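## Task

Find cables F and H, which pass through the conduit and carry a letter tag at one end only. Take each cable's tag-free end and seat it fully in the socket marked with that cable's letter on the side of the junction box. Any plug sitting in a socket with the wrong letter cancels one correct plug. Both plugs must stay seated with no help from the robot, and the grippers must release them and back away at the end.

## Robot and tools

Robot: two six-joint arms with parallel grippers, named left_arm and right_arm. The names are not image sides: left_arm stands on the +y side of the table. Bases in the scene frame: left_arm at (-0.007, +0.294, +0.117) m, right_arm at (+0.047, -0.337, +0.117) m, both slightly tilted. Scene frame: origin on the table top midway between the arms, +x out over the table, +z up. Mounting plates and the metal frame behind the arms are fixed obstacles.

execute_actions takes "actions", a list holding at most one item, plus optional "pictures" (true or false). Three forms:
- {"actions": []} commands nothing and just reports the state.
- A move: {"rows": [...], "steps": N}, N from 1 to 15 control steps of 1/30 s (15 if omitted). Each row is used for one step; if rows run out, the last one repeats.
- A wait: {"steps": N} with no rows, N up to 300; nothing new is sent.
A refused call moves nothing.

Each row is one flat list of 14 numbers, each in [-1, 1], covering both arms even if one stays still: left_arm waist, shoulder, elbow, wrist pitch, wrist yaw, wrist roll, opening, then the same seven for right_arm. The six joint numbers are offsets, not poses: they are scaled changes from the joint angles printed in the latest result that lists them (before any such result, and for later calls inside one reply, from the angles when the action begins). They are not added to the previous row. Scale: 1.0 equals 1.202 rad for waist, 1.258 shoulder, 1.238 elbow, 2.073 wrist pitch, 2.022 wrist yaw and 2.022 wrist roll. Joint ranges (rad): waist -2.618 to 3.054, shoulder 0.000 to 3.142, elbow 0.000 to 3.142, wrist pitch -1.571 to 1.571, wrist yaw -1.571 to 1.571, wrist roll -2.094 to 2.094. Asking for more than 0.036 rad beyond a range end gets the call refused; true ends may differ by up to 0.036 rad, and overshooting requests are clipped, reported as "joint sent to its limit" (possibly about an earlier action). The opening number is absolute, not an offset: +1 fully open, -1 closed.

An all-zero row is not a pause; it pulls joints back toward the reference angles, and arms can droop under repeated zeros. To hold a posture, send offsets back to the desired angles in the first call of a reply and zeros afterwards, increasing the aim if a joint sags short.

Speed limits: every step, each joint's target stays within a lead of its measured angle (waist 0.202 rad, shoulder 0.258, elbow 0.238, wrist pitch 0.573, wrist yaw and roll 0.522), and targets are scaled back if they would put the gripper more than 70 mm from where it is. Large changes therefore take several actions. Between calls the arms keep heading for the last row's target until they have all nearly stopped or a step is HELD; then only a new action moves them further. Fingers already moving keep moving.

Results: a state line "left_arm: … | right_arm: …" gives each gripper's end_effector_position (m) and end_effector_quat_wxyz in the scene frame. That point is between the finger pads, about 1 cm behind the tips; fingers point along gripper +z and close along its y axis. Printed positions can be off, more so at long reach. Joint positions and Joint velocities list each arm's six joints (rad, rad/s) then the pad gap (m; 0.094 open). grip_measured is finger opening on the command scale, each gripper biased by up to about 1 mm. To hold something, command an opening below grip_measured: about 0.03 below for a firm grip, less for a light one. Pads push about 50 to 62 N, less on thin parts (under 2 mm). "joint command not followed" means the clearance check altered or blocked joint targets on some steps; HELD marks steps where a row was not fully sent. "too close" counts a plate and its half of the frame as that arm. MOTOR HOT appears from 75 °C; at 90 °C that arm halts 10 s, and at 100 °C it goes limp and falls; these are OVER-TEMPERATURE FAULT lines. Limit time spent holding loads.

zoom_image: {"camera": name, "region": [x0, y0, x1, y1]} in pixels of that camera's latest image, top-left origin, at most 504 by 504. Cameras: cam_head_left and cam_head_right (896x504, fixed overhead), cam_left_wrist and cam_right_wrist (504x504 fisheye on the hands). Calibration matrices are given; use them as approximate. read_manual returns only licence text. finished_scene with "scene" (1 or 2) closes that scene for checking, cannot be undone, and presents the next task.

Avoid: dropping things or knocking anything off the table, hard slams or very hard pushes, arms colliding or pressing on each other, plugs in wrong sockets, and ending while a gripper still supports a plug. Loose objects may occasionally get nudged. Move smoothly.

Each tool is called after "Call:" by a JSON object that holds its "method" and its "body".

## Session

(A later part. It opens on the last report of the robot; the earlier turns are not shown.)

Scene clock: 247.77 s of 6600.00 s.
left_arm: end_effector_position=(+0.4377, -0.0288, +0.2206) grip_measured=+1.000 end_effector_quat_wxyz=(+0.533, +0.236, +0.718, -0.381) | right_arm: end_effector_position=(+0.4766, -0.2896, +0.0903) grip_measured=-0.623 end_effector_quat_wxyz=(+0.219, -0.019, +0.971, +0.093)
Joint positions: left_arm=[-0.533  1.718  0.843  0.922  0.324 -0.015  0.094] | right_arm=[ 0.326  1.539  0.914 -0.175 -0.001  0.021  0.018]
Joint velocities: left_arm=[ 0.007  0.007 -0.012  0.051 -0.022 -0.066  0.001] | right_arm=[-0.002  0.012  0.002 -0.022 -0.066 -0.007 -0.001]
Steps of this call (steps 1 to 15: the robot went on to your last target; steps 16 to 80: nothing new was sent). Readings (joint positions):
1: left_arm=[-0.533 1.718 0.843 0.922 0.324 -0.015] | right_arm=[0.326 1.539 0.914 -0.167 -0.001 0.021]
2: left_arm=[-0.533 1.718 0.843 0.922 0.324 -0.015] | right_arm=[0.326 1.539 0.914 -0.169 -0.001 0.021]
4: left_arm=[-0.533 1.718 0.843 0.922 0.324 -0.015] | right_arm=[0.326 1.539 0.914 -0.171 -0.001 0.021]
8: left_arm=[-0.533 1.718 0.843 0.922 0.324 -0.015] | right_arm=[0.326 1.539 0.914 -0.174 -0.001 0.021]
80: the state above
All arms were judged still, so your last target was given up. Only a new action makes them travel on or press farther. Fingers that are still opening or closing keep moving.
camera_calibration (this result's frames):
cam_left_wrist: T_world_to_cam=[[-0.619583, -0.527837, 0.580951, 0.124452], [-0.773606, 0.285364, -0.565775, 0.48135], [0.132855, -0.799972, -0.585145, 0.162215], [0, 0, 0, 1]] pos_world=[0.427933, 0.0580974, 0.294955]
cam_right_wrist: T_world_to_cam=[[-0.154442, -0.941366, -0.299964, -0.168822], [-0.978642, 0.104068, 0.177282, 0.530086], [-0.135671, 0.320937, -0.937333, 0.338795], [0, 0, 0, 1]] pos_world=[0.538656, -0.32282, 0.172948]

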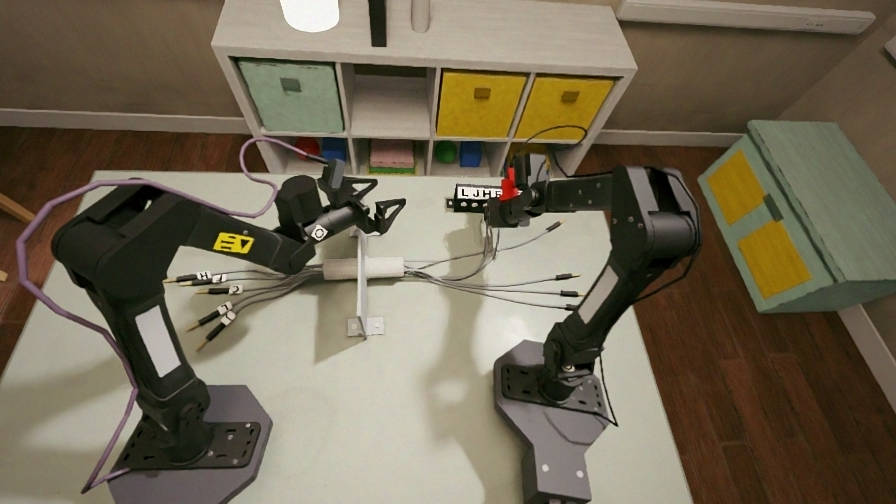

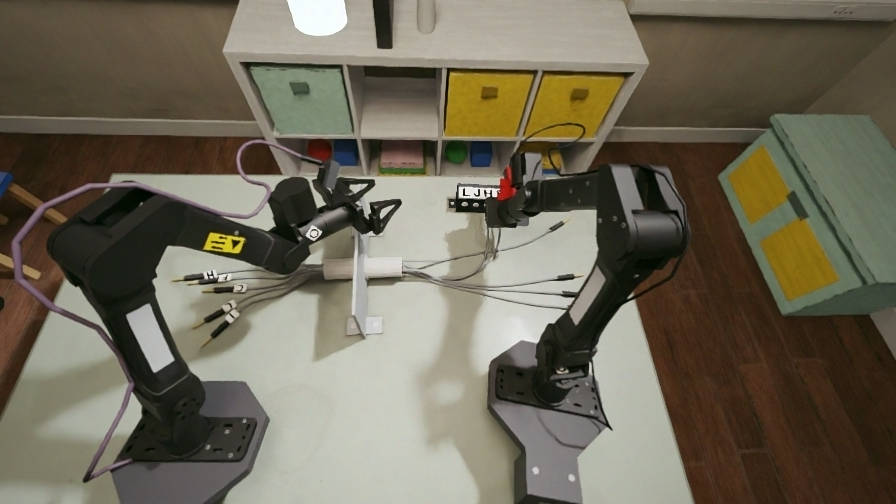

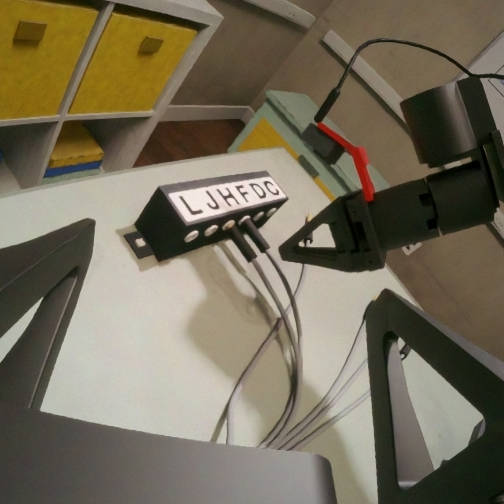

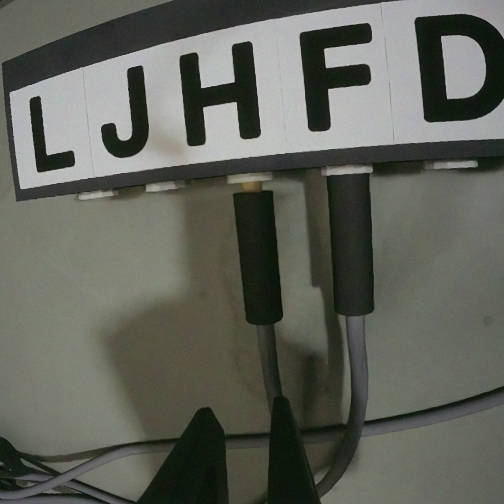

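Call:
{"method": "execute_actions", "body": {"actions": [{"rows":[[0,0,0,0,0,0,1,-0.03,0,0.02,0.01,0,0,-0.62]],"steps":12}]}}

Scene clock: 248.77 s of 6600.00 s.
left_arm: end_effector_position=(+0.4377, -0.0288, +0.2206) grip_measured=+1.000 end_effector_quat_wxyz=(+0.533, +0.236, +0.718, -0.381) | right_arm: end_effector_position=(+0.4785, -0.3016, +0.0887) grip_measured=-0.623 end_effector_quat_wxyz=(+0.220, -0.006, +0.972, +0.085)
Joint positions: left_arm=[-0.533  1.718  0.843  0.922  0.324 -0.015  0.094] | right_arm=[ 0.297  1.539  0.914 -0.171 -0.002  0.021  0.018]
Joint velocities: left_arm=[-0.002  0.002 -0.007 -0.022 -0.007  0.066  0.   ] | right_arm=[-0.007  0.007 -0.002  0.007 -0.037 -0.022  0.   ]
Steps of this call (steps 1 to 18: nothing new was sent; steps 19 to 30: all 12 steps of this action). Readings (joint positions):
19: left_arm=[-0.533 1.718 0.843 0.922 0.324 -0.015] | right_arm=[0.324 1.539 0.914 -0.174 -0.002 0.021]
20: left_arm=[-0.533 1.718 0.843 0.922 0.324 -0.015] | right_arm=[0.319 1.539 0.914 -0.174 -0.002 0.021]
22: left_arm=[-0.533 1.718 0.843 0.922 0.324 -0.015] | right_arm=[0.305 1.539 0.914 -0.172 -0.002 0.021]
26: left_arm=[-0.533 1.718 0.843 0.922 0.324 -0.015] | right_arm=[0.297 1.539 0.914 -0.171 -0.002 0.021]
30: the state above
camera_calibration (this result's frames):
cam_left_wrist: T_world_to_cam=[[-0.619583, -0.527837, 0.580951, 0.124452], [-0.773606, 0.285364, -0.565775, 0.48135], [0.132855, -0.799972, -0.585145, 0.162215], [0, 0, 0, 1]] pos_world=[0.427933, 0.0580974, 0.294955]
cam_right_wrist: T_world_to_cam=[[-0.180701, -0.939319, -0.291594, -0.167876], [-0.975353, 0.132971, 0.176085, 0.540708], [-0.126627, 0.316226, -0.940195, 0.335985], [0, 0, 0, 1]] pos_world=[0.53959, -0.335835, 0.171729]

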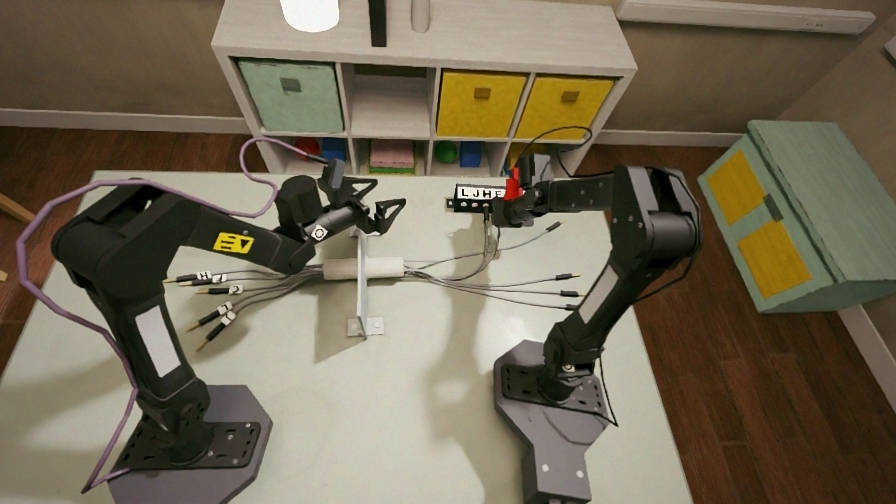

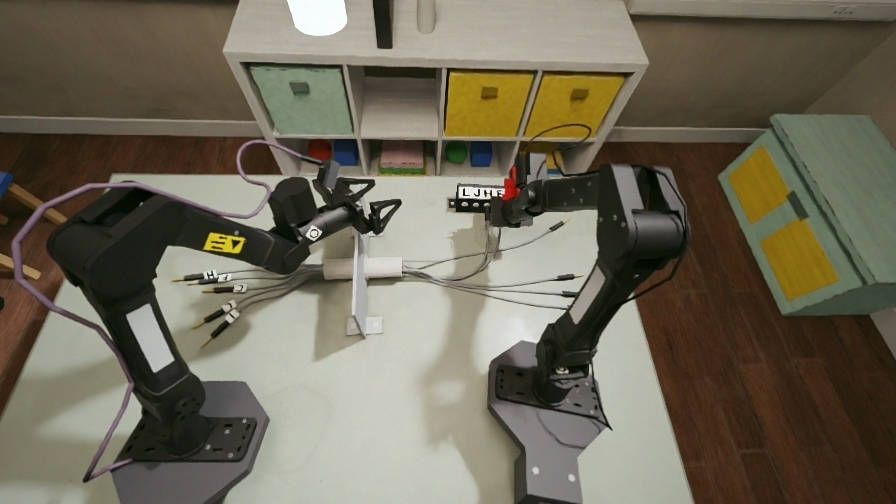

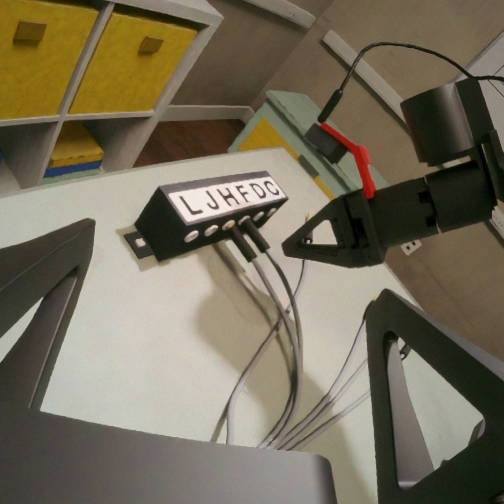

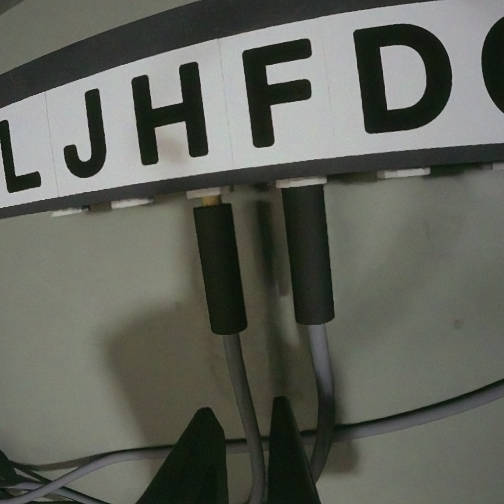

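Call:
{"method": "execute_actions", "body": {"actions": [{"rows":[[0,0,0,0,0,0,1,0,0.05,0.02,0.01,0,0,-0.62],[0,0,0,0,0,0,1,0,0.1,0.02,0.015,0,0,-0.62]],"steps":15}]}}

Scene clock: 250.10 s of 6600.00 s.
left_arm: end_effector_position=(+0.4377, -0.0288, +0.2206) grip_measured=+1.000 end_effector_quat_wxyz=(+0.533, +0.236, +0.718, -0.381) | right_arm: end_effector_position=(+0.4656, -0.2959, +0.0462) grip_measured=-0.623 end_effector_quat_wxyz=(+0.171, -0.010, +0.982, +0.084)
Joint positions: left_arm=[-0.533  1.718  0.843  0.922  0.324 -0.015  0.094] | right_arm=[ 0.297  1.666  0.922 -0.152 -0.002  0.021  0.018]
Joint velocities: left_arm=[ 0.007  0.007  0.007  0.007 -0.007 -0.022  0.   ] | right_arm=[-0.022 -0.012  0.002  0.051 -0.066 -0.066  0.001]
Steps of this call (steps 1 to 15: the robot went on to your last target; steps 16 to 25: nothing new was sent; steps 26 to 40: all 15 steps of this action). Readings (joint positions):
26: left_arm=[-0.533 1.718 0.843 0.922 0.324 -0.015] | right_arm=[0.297 1.543 0.914 -0.170 -0.002 0.021]
27: left_arm=[-0.533 1.718 0.843 0.922 0.324 -0.015] | right_arm=[0.297 1.558 0.916 -0.161 -0.002 0.021]
29: left_arm=[-0.533 1.718 0.843 0.922 0.324 -0.015] | right_arm=[0.297 1.611 0.922 -0.145 -0.002 0.021]
33: left_arm=[-0.533 1.718 0.843 0.922 0.324 -0.015] | right_arm=[0.297 1.666 0.922 -0.150 -0.002 0.021]
40: the state above
camera_calibration (this result's frames):
cam_left_wrist: T_world_to_cam=[[-0.619583, -0.527837, 0.580951, 0.124452], [-0.773606, 0.285364, -0.565775, 0.48135], [0.132855, -0.799972, -0.585145, 0.162215], [0, 0, 0, 1]] pos_world=[0.427933, 0.0580974, 0.294955]
cam_right_wrist: T_world_to_cam=[[-0.193928, -0.944108, -0.266556, -0.173673], [-0.955076, 0.119628, 0.271144, 0.517065], [-0.224101, 0.307164, -0.924894, 0.334514], [0, 0, 0, 1]] pos_world=[0.535121, -0.328572, 0.122898]

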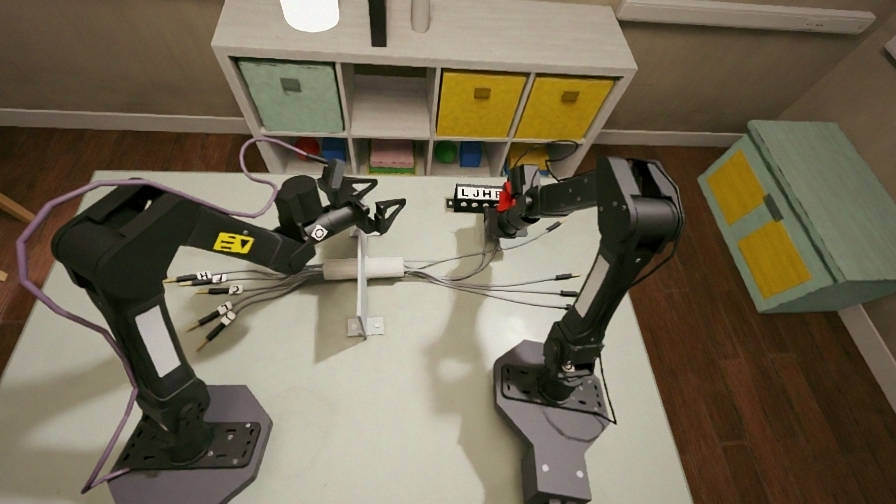

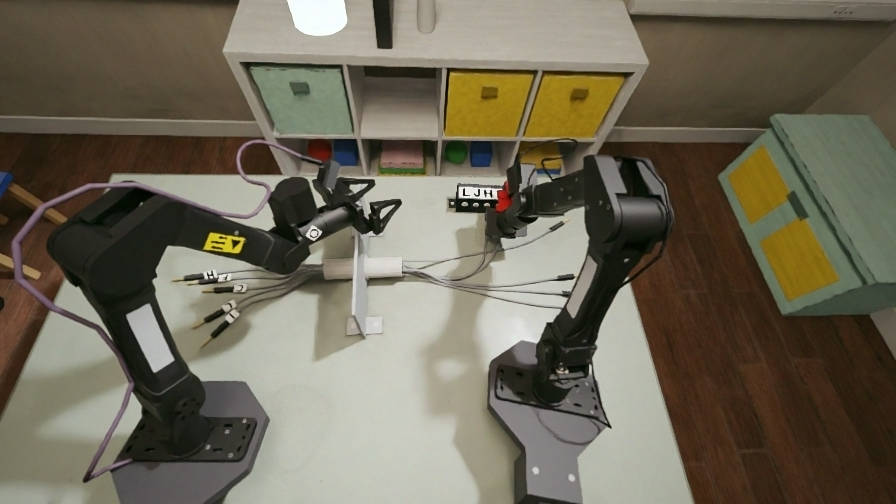

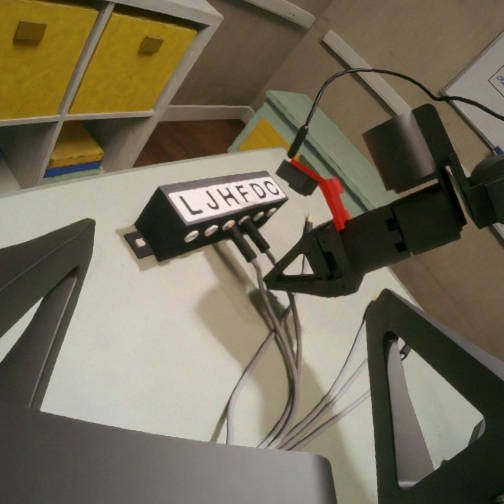

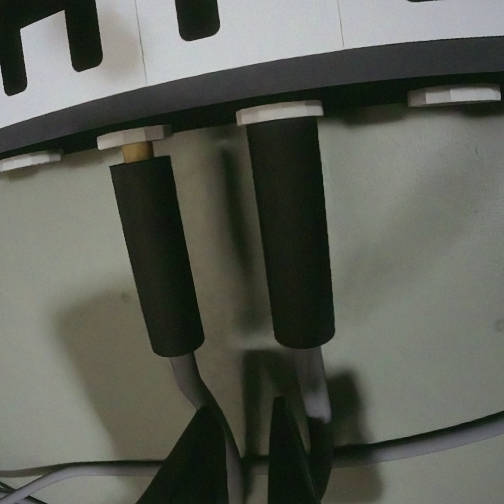

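Call:
{"method": "execute_actions", "body": {"actions": [{"rows":[[0,0,0,0,0,0,1,0,-0.05,0.02,0,0,0,-0.62],[0,0,0,0,0,0,1,0,-0.05,0.02,0,0,0,-0.62],[0,0,0,0,0,0,1,0,-0.05,0.02,0,0,0,-0.62],[0,0,0,0,0,0,1,0,-0.05,0.02,0,0,0,-0.62],[0,0,0,0,0,0,1,0.027,-0.05,0.02,0,0,0,-0.62],[0,0,0,0,0,0,1,0.027,-0.05,0.02,0,0,0,-0.62],[0,0,0,0,0,0,1,0.027,-0.05,0.02,0,0,0,-0.62],[0,0,0,0,0,0,1,0.027,-0.05,0.02,0,0,0,-0.62],[0,0,0,0,0,0,1,0.027,-0.01,0.02,0,0,0,-0.62]],"steps":15}]}}

Scene clock: 251.73 s of 6600.00 s.
left_arm: end_effector_position=(+0.4377, -0.0288, +0.2206) grip_measured=+1.000 end_effector_quat_wxyz=(+0.533, +0.236, +0.718, -0.381) | right_arm: end_effector_position=(+0.4672, -0.2895, +0.0545) grip_measured=-0.623 end_effector_quat_wxyz=(+0.178, -0.017, +0.980, +0.088)
Joint positions: left_arm=[-0.533  1.718  0.843  0.922  0.324 -0.015  0.094] | right_arm=[ 0.315  1.645  0.922 -0.159 -0.001  0.021  0.018]
Joint velocities: left_arm=[ 0.017 -0.002  0.022 -0.007 -0.037 -0.022  0.001] | right_arm=[-0.007  0.017 -0.017  0.037 -0.081  0.007  0.   ]
Steps of this call (steps 1 to 15: the robot went on to your last target; steps 16 to 34: nothing new was sent; steps 35 to 49: all 15 steps of this action). Readings (joint positions):
35: left_arm=[-0.533 1.718 0.843 0.922 0.324 -0.015] | right_arm=[0.297 1.662 0.922 -0.153 -0.002 0.021]
36: left_arm=[-0.533 1.718 0.843 0.922 0.324 -0.015] | right_arm=[0.297 1.655 0.922 -0.159 -0.002 0.021]
38: left_arm=[-0.533 1.718 0.843 0.922 0.324 -0.015] | right_arm=[0.297 1.641 0.922 -0.159 -0.002 0.021]
42: left_arm=[-0.533 1.718 0.843 0.922 0.324 -0.015] | right_arm=[0.309 1.631 0.922 -0.159 -0.001 0.021]
49: the state above
camera_calibration (this result's frames):
cam_left_wrist: T_world_to_cam=[[-0.619583, -0.527837, 0.580951, 0.124452], [-0.773606, 0.285364, -0.565775, 0.48135], [0.132855, -0.799972, -0.585145, 0.162215], [0, 0, 0, 1]] pos_world=[0.427933, 0.0580974, 0.294955]
cam_right_wrist: T_world_to_cam=[[-0.175794, -0.944965, -0.275929, -0.173289], [-0.961125, 0.104127, 0.255728, 0.514838], [-0.212922, 0.310158, -0.926535, 0.33634], [0, 0, 0, 1]] pos_world=[0.535975, -0.32168, 0.132157]

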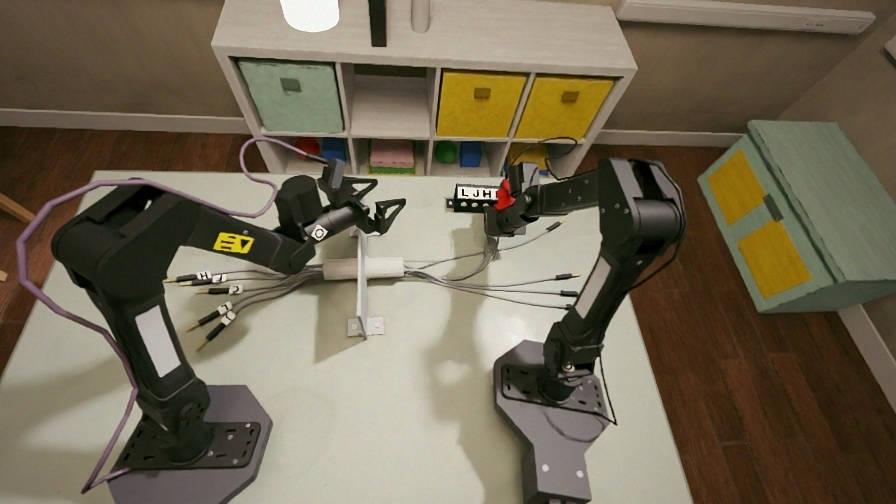

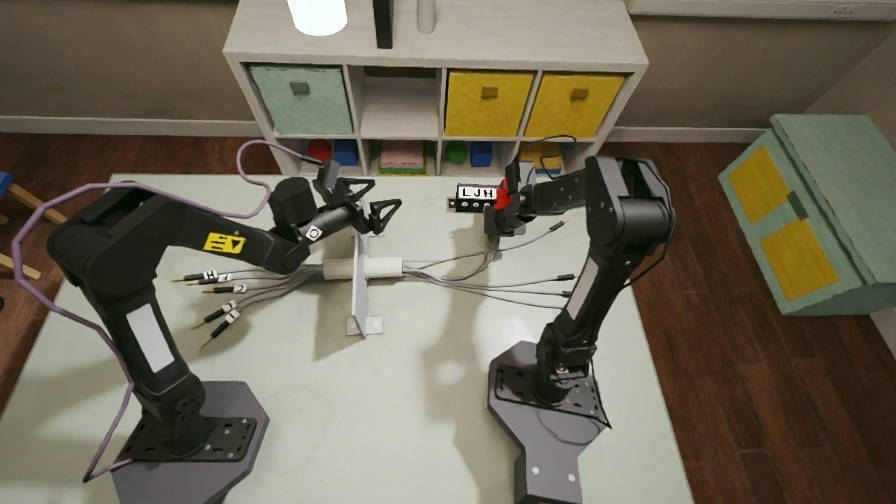

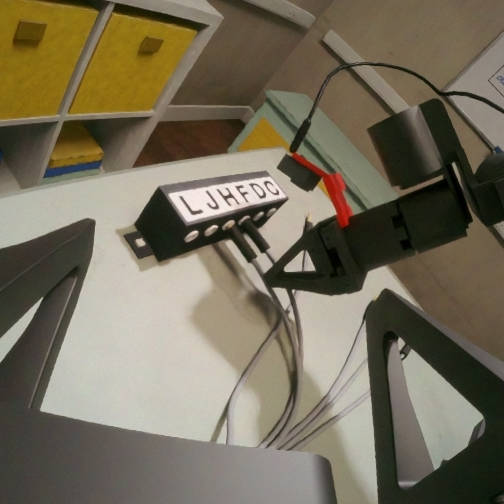

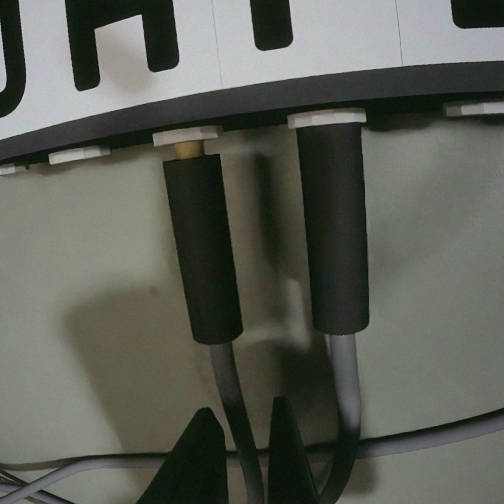

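Call:
{"method": "execute_actions", "body": {"actions": [{"rows":[[0,0,0,0,0,0,1,0,0.03,0.02,0.01,0,0,-0.62],[0,0,0,0,0,0,1,0,0.03,0.02,0.01,0,0,-0.62],[0,0,0,0,0,0,1,0,0.03,0.02,0.01,0,0,-0.62],[0,0,0,0,0,0,1,0,0.03,0.02,0.01,0,0,-0.62],[0,0,0,0,0,0,1,0,0.03,0.02,0.01,0,0,-0.62],[0,0,0,0,0,0,1,0,0.03,0.02,0.01,0,0,-0.62],[0,0,0,0,0,0,1,0.022,0.015,0.02,0.01,0,0,-0.75]],"steps":15}]}}

Scene clock: 252.97 s of 6600.00 s.
left_arm: end_effector_position=(+0.4377, -0.0288, +0.2206) grip_measured=+1.000 end_effector_quat_wxyz=(+0.533, +0.236, +0.718, -0.381) | right_arm: end_effector_position=(+0.4636, -0.2836, +0.0452) grip_measured=-0.747 end_effector_quat_wxyz=(+0.169, -0.023, +0.981, +0.091)
Joint positions: left_arm=[-0.533  1.718  0.843  0.922  0.324 -0.015  0.094] | right_arm=[ 0.326  1.675  0.922 -0.149 -0.001  0.021  0.012]
Joint velocities: left_arm=[ 0.012 -0.012 -0.017 -0.022 -0.037  0.007 -0.001] | right_arm=[ 0.007 -0.007  0.012 -0.066 -0.066 -0.022 -0.001]
Steps of this call (steps 1 to 15: the robot went on to your last target; steps 16 to 22: nothing new was sent; steps 23 to 37: all 15 steps of this action). Readings (joint positions):
23: left_arm=[-0.533 1.718 0.843 0.922 0.324 -0.015] | right_arm=[0.315 1.647 0.922 -0.158 -0.001 0.021]
24: left_arm=[-0.533 1.718 0.843 0.922 0.324 -0.015] | right_arm=[0.315 1.652 0.922 -0.154 -0.001 0.021]
26: left_arm=[-0.533 1.718 0.843 0.922 0.324 -0.015] | right_arm=[0.315 1.665 0.922 -0.152 -0.001 0.021]
30: left_arm=[-0.533 1.718 0.843 0.922 0.324 -0.015] | right_arm=[0.317 1.675 0.922 -0.152 -0.001 0.021]
37: the state above
camera_calibration (this result's frames):
cam_left_wrist: T_world_to_cam=[[-0.619583, -0.527837, 0.580951, 0.124452], [-0.773606, 0.285364, -0.565775, 0.48135], [0.132855, -0.799972, -0.585145, 0.162215], [0, 0, 0, 1]] pos_world=[0.427933, 0.0580974, 0.294955]
cam_right_wrist: T_world_to_cam=[[-0.168063, -0.946831, -0.274345, -0.175073], [-0.957451, 0.09055, 0.274021, 0.506754], [-0.234609, 0.308725, -0.921763, 0.334575], [0, 0, 0, 1]] pos_world=[0.534263, -0.314943, 0.121507]

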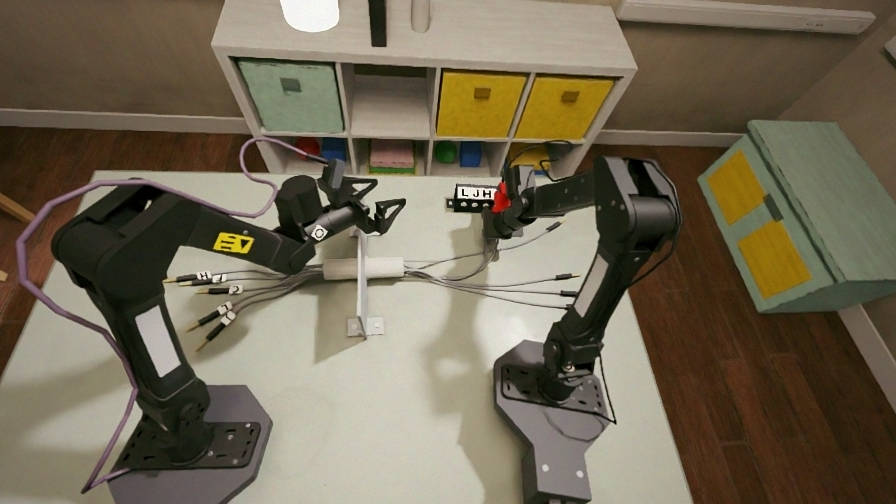

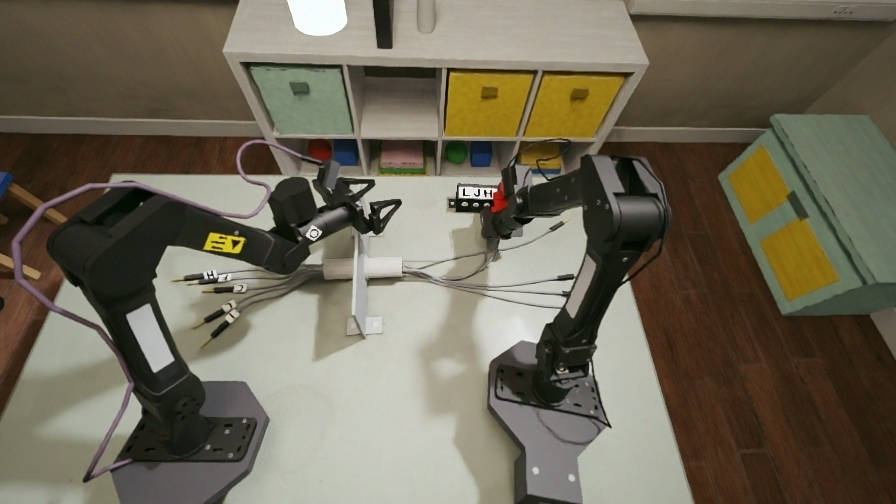

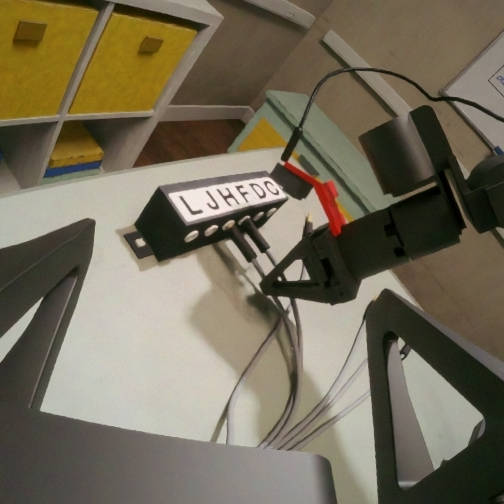

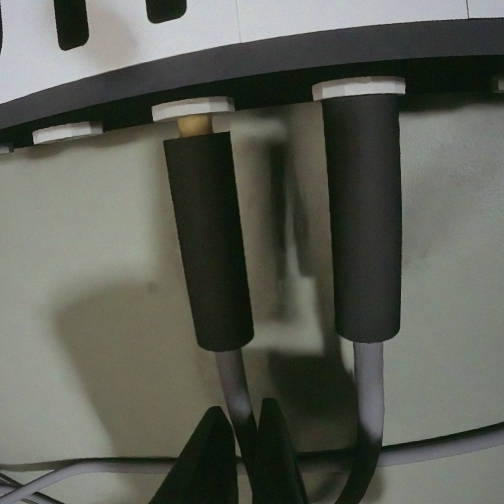

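Call:
{"method": "execute_actions", "body": {"actions": [{"rows":[[0,0,0,0,0,0,1,0.022,-0.03,0.02,0,0,0,-0.83],[0,0,0,0,0,0,1,0.022,-0.03,0.02,0,0,0,-0.83],[0,0,0,0,0,0,1,0.022,-0.03,0.02,0,0,0,-0.83],[0,0,0,0,0,0,1,0.022,-0.03,0.02,0,0,0,-0.83],[0,0,0,0,0,0,1,0.022,-0.02,0.03,0.03,0,0,-0.83],[0,0,0,0,0,0,1,0.022,-0.02,0.03,0.06,0,0,-0.83],[0,0,0,0,0,0,1,0.022,-0.02,0.015,0.1,0,0,-0.83]],"steps":15}]}}

Call:
{"method": "zoom_image", "body": {"camera": "cam_left_wrist", "region": [200,190,300,280]}}

Scene clock: 254.37 s of 6600.00 s.
left_arm: end_effector_position=(+0.4377, -0.0288, +0.2206) grip_measured=+1.000 end_effector_quat_wxyz=(+0.533, +0.236, +0.718, -0.381) | right_arm: end_effector_position=(+0.4869, -0.2842, +0.0546) grip_measured=-0.827 end_effector_quat_wxyz=(+0.218, -0.019, +0.972, +0.083)
Joint positions: left_arm=[-0.533  1.718  0.843  0.922  0.324 -0.015  0.094] | right_arm=[ 0.332  1.675  0.922 -0.049  0.022  0.021  0.008]
Joint velocities: left_arm=[ 0.012 -0.007 -0.017 -0.022 -0.022 -0.007  0.001] | right_arm=[-0.002 -0.007 -0.002  0.007  0.007  0.051 -0.001]
Steps of this call (steps 1 to 15: the robot went on to your last target; steps 16 to 27: nothing new was sent; steps 28 to 42: all 15 steps of this action). Readings (joint positions):
28: left_arm=[-0.533 1.718 0.843 0.922 0.324 -0.015] | right_arm=[0.327 1.675 0.922 -0.149 -0.001 0.021]
29: left_arm=[-0.533 1.718 0.843 0.922 0.324 -0.015] | right_arm=[0.328 1.675 0.922 -0.149 -0.001 0.021]
31: left_arm=[-0.533 1.718 0.843 0.922 0.324 -0.015] | right_arm=[0.332 1.675 0.922 -0.149 0.001 0.021]
35: left_arm=[-0.533 1.718 0.843 0.922 0.324 -0.015] | right_arm=[0.332 1.675 0.922 -0.094 0.010 0.021]
42: the state above
camera_calibration (this result's frames):
cam_left_wrist: T_world_to_cam=[[-0.619583, -0.527837, 0.580951, 0.124452], [-0.773606, 0.285364, -0.565775, 0.48135], [0.132855, -0.799972, -0.585145, 0.162215], [0, 0, 0, 1]] pos_world=[0.427933, 0.0580974, 0.294955]
cam_right_wrist: T_world_to_cam=[[-0.15827, -0.946248, -0.282072, -0.173291], [-0.978106, 0.111154, 0.175935, 0.547704], [-0.135125, 0.303741, -0.943124, 0.300219], [0, 0, 0, 1]] pos_world=[0.548853, -0.316045, 0.137903]

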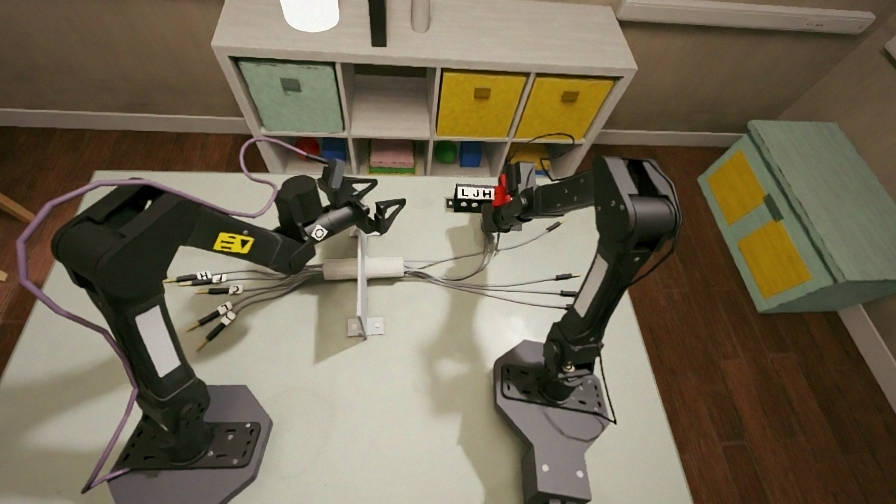

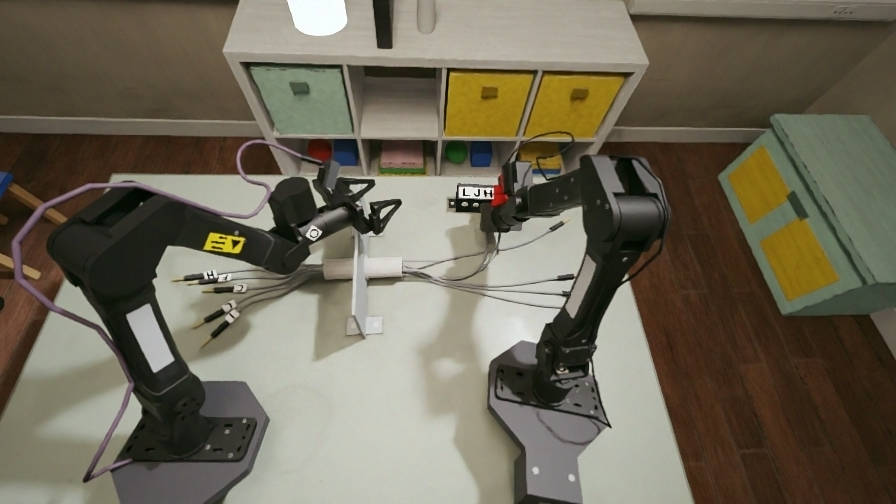

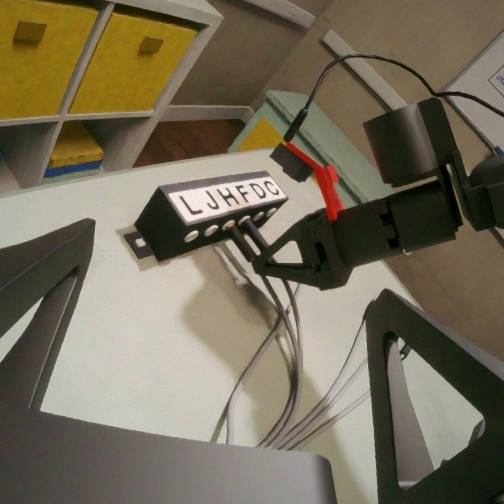

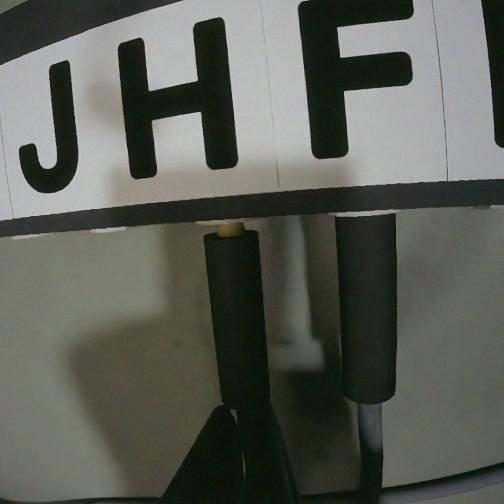

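Region (200, 190, 300, 280) of cam_left_wrist's 504x504 image, scaled by 5.040, with more detail than that image has; it fills the top 454 rows of this view, and the rest is white.

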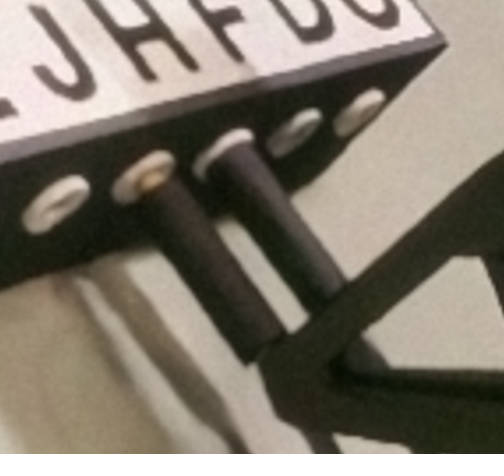

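Touching the rear now. Push on.

Call:
{"method": "execute_actions", "body": {"actions": [{"rows":[[0,0,0,0,0,0,1,0,-0.03,0.03,0.06,0,0,-0.83],[0,0,0,0,0,0,1,0,-0.03,0.04,0.1,0,0,-0.83],[0,0,0,0,0,0,1,0,-0.03,0.05,0.13,0,0,-0.83]],"steps":15}]}}

Call:
{"method": "zoom_image", "body": {"camera": "cam_left_wrist", "region": [200,190,300,280]}}

Scene clock: 255.50 s of 6600.00 s.
left_arm: end_effector_position=(+0.4377, -0.0288, +0.2206) grip_measured=+1.000 end_effector_quat_wxyz=(+0.533, +0.236, +0.718, -0.381) | right_arm: end_effector_position=(+0.4919, -0.2850, +0.0569) grip_measured=-0.827 end_effector_quat_wxyz=(+0.229, -0.017, +0.970, +0.081)
Joint positions: left_arm=[-0.533  1.718  0.843  0.922  0.324 -0.015  0.094] | right_arm=[ 0.332  1.675  0.922 -0.026  0.027  0.022  0.008]
Joint velocities: left_arm=[-0.002  0.002  0.002 -0.022 -0.022  0.022  0.001] | right_arm=[ 0.002  0.007 -0.007 -0.007 -0.022 -0.007 -0.   ]
Steps of this call (steps 1 to 15: the robot went on to your last target; steps 16 to 19: nothing new was sent; steps 20 to 34: all 15 steps of this action). Readings (joint positions):
20: left_arm=[-0.533 1.718 0.843 0.922 0.324 -0.015] | right_arm=[0.332 1.675 0.922 -0.048 0.023 0.021]
21: left_arm=[-0.533 1.718 0.843 0.922 0.324 -0.015] | right_arm=[0.332 1.675 0.922 -0.044 0.023 0.021]
23: left_arm=[-0.533 1.718 0.843 0.922 0.324 -0.015] | right_arm=[0.332 1.675 0.922 -0.029 0.026 0.021]
27: left_arm=[-0.533 1.718 0.843 0.922 0.324 -0.015] | right_arm=[0.332 1.675 0.922 -0.026 0.027 0.022]
34: the state above
camera_calibration (this result's frames):
cam_left_wrist: T_world_to_cam=[[-0.619583, -0.527837, 0.580951, 0.124452], [-0.773606, 0.285364, -0.565775, 0.48135], [0.132855, -0.799972, -0.585145, 0.162215], [0, 0, 0, 1]] pos_world=[0.427933, 0.0580974, 0.294955]
cam_right_wrist: T_world_to_cam=[[-0.158099, -0.945925, -0.283249, -0.172566], [-0.980975, 0.117737, 0.154357, 0.556824], [-0.112661, 0.302264, -0.946543, 0.292029], [0, 0, 0, 1]] pos_world=[0.551849, -0.317063, 0.14159]

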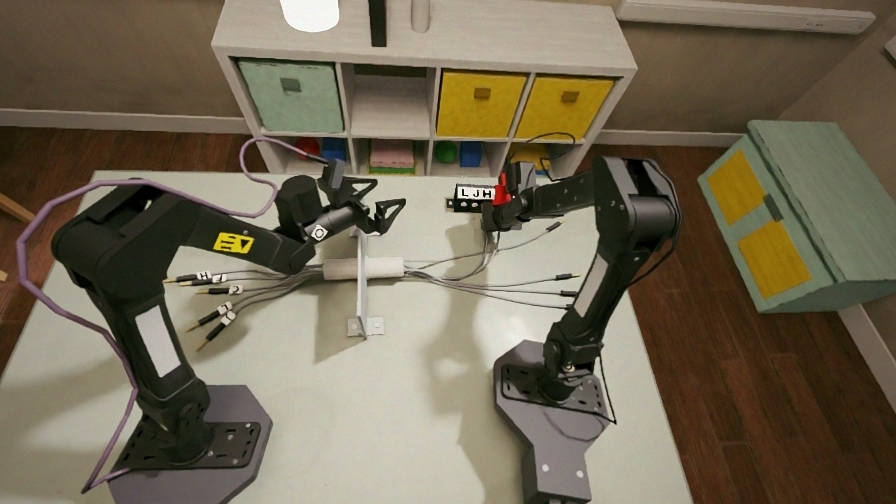

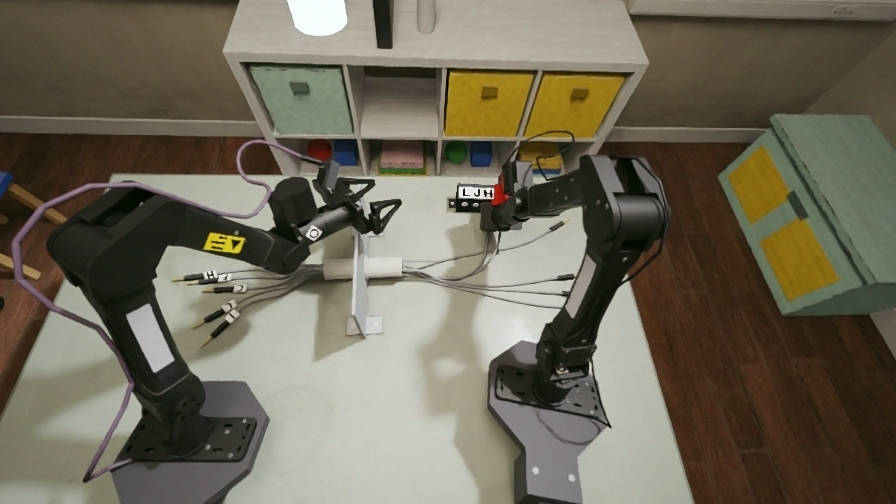

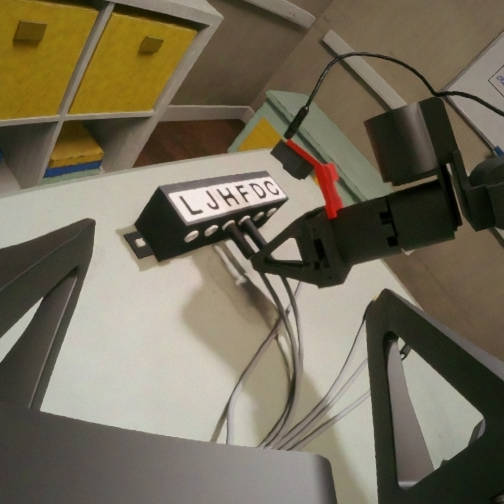

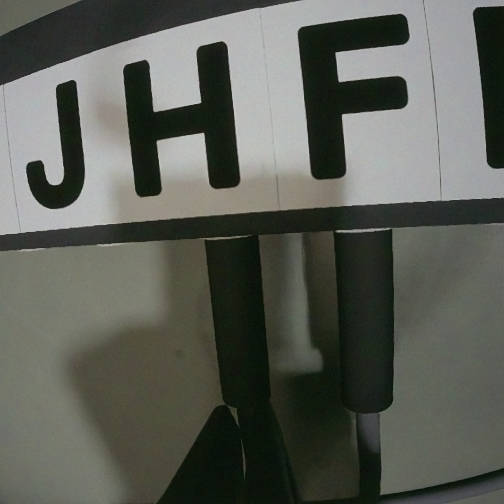

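Region (200, 190, 300, 280) of cam_left_wrist's 504x504 image, scaled by 5.040, with more detail than that image has; it fills the top 454 rows of this view, and the rest is white.

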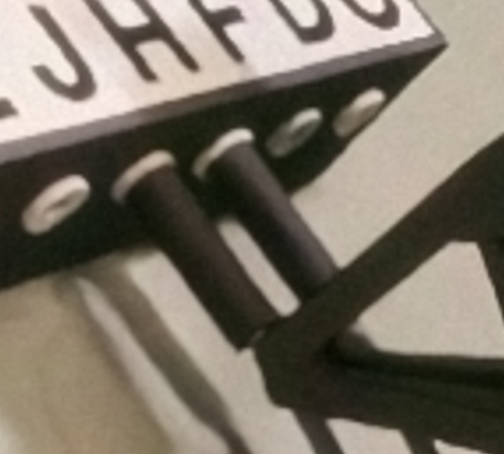

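Seated. Release, retreat, lift.

Call:
{"method": "execute_actions", "body": {"actions": [{"rows":[[0,0,0,0,0,0,1,0,0,0.02,-0.02,0,0,-0.6],[0,0,0,0,0,0,1,0,0,0.02,-0.05,0,0,-0.6],[0,0,0,0,0,0,1,0,0,0.02,-0.06,0,0,-0.6],[0,0,0,0,0,0,1,0,0,0.02,-0.06,0,0,-0.6],[0,0,0,0,0,0,1,0,0,0.02,-0.06,0,0,-0.6],[0,-0.03,0,0,0,0,1,0,-0.05,0.02,-0.06,0,0,-0.6],[0,-0.06,0,0,0,0,1,0,-0.1,0.02,-0.06,0,0,-0.6],[0,-0.1,0,0,0,0,1,0,-0.16,0.02,-0.06,0,0,-0.6],[0,-0.15,0,0,0,0,1,0,-0.22,0.02,-0.06,0,0,-0.6],[0,-0.2,0,0,0,0,1,0,-0.28,0.02,-0.06,0,0,-0.6]],"steps":15}]}}

Call:
{"method": "zoom_image", "body": {"camera": "cam_head_right", "region": [400,150,600,280]}}

Scene clock: 257.33 s of 6600.00 s.
left_arm: end_effector_position=(+0.4416, -0.0001, +0.3354) grip_measured=+1.000 end_effector_quat_wxyz=(+0.624, +0.219, +0.644, -0.386) | right_arm: end_effector_position=(+0.5078, -0.3034, +0.1769) grip_measured=-0.603 end_effector_quat_wxyz=(+0.337, -0.005, +0.938, +0.086)
Joint positions: left_arm=[-0.533  1.473  0.837  0.921  0.323 -0.015  0.094] | right_arm=[ 0.332  1.338  0.929 -0.144  0.027  0.022  0.019]
Joint velocities: left_arm=[ 0.007 -0.525 -0.017  0.462 -0.037 -0.022  0.001] | right_arm=[-0.012 -0.632  0.149  0.183 -0.022  0.037 -0.001]
Steps of this call (steps 1 to 15: the robot went on to your last target; steps 16 to 40: nothing new was sent; steps 41 to 55: all 15 steps of this action). Readings (joint positions):
41: left_arm=[-0.533 1.718 0.843 0.922 0.324 -0.015] | right_arm=[0.332 1.676 0.922 -0.039 0.027 0.022]
42: left_arm=[-0.533 1.718 0.843 0.922 0.324 -0.015] | right_arm=[0.332 1.676 0.922 -0.046 0.027 0.022]
44: left_arm=[-0.533 1.718 0.843 0.922 0.324 -0.015] | right_arm=[0.332 1.676 0.922 -0.074 0.027 0.022]
48: left_arm=[-0.533 1.699 0.843 0.910 0.324 -0.015] | right_arm=[0.332 1.640 0.922 -0.134 0.027 0.022]
55: the state above
camera_calibration (this result's frames):
cam_left_wrist: T_world_to_cam=[[-0.700028, -0.494475, 0.515224, 0.13281], [-0.657801, 0.165673, -0.734745, 0.546645], [0.277954, -0.853257, -0.441242, 0.139436], [0, 0, 0, 1]] pos_world=[0.413798, 0.0940814, 0.394743]
cam_right_wrist: T_world_to_cam=[[-0.123954, -0.933541, -0.336358, -0.157637], [-0.986214, 0.15335, -0.0621764, 0.607887], [0.109625, 0.324014, -0.93968, 0.305491], [0, 0, 0, 1]] pos_world=[0.546478, -0.339363, 0.271837]

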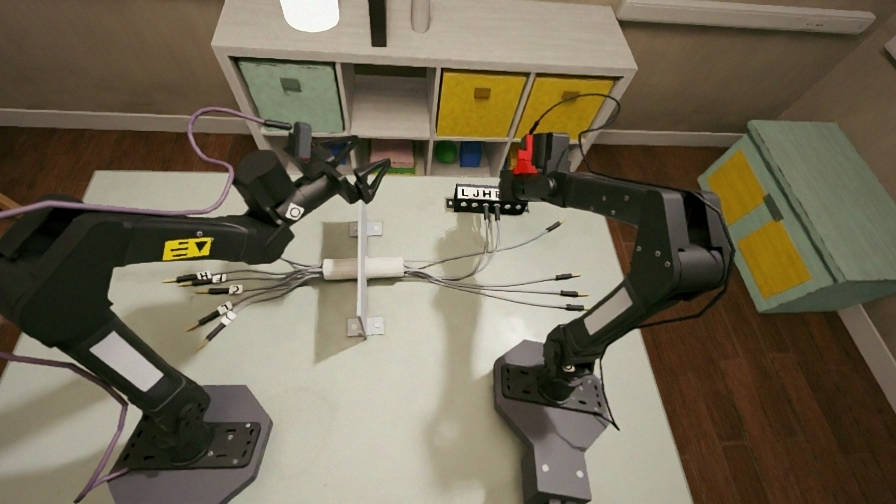

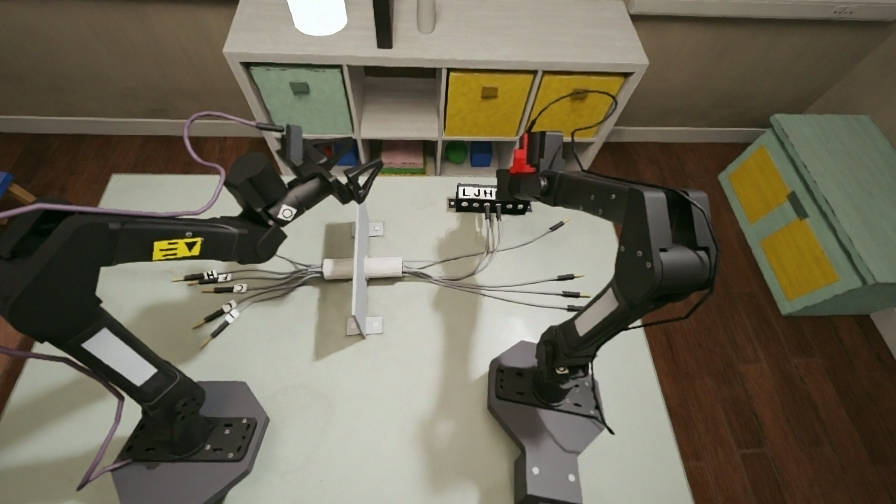

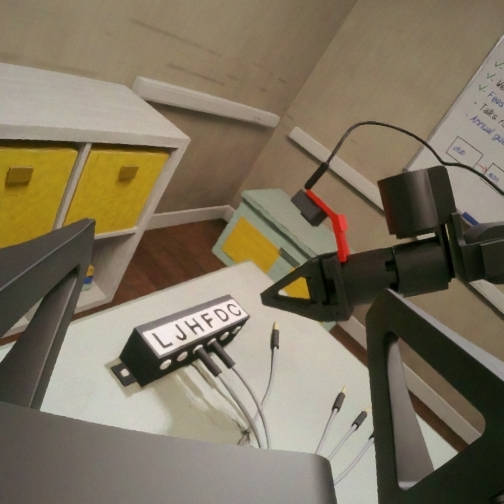

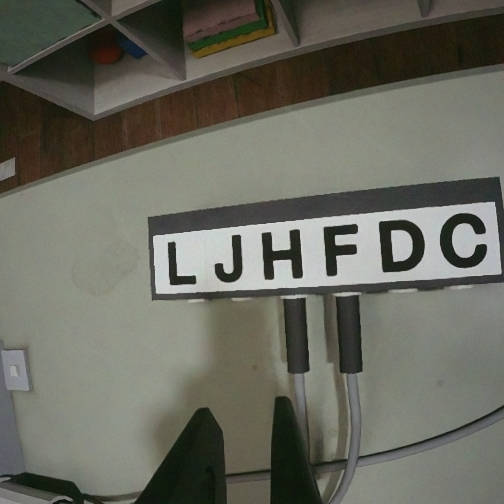

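Region (400, 150, 600, 280) of cam_head_right's 896x504 image, scaled by 2.520, with more detail than that image has; it fills the top 328 rows of this view, and the rest is white.

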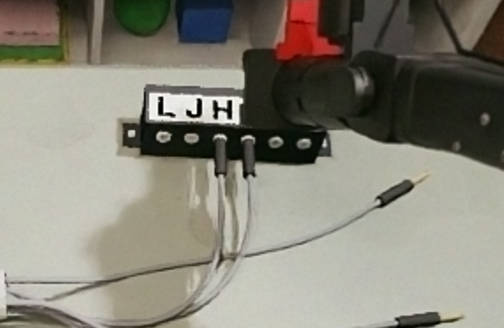

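Call:
{"method": "execute_actions", "body": {"actions": [{"rows":[[0.2,-0.1,0,0,0,0,1,-0.25,-0.15,0.02,0,0,0,1]],"steps":15}], "pictures": false}}

Call:
{"method": "finished_scene", "body": {"scene": 1}}

Scene clock: 258.43 s of 6600.00 s.
left_arm: end_effector_position=(+0.4941, +0.1086, +0.3609) grip_measured=+1.000 end_effector_quat_wxyz=(+0.692, +0.161, +0.648, -0.275) | right_arm: end_effector_position=(+0.5057, -0.4384, +0.2362) grip_measured=+1.000 end_effector_quat_wxyz=(+0.411, +0.117, +0.904, -0.022)
Joint positions: left_arm=[-0.279  1.363  0.834  0.92   0.313 -0.015  0.094] | right_arm=[ 0.023  1.165  0.938 -0.145  0.035  0.022  0.094]
Joint velocities: left_arm=[ 0.002 -0.012  0.002  0.007  0.022  0.081 -0.001] | right_arm=[ 0.012  0.017 -0.027 -0.007 -0.051 -0.051  0.   ]
Steps of this call (steps 1 to 18: the robot went on to your last target; steps 19 to 33: all 15 steps of this action). Readings (joint positions):
19: left_arm=[-0.518 1.454 0.837 0.931 0.333 -0.015] | right_arm=[0.318 1.309 0.938 -0.142 0.018 0.022]
20: left_arm=[-0.484 1.443 0.835 0.920 0.342 -0.015] | right_arm=[0.285 1.295 0.938 -0.153 0.010 0.022]
22: left_arm=[-0.378 1.414 0.834 0.916 0.338 -0.015] | right_arm=[0.183 1.249 0.938 -0.155 0.010 0.022]
26: left_arm=[-0.273 1.367 0.834 0.919 0.310 -0.015] | right_arm=[0.027 1.173 0.938 -0.147 0.036 0.022]
33: the state above

The scene is finished: the task was done.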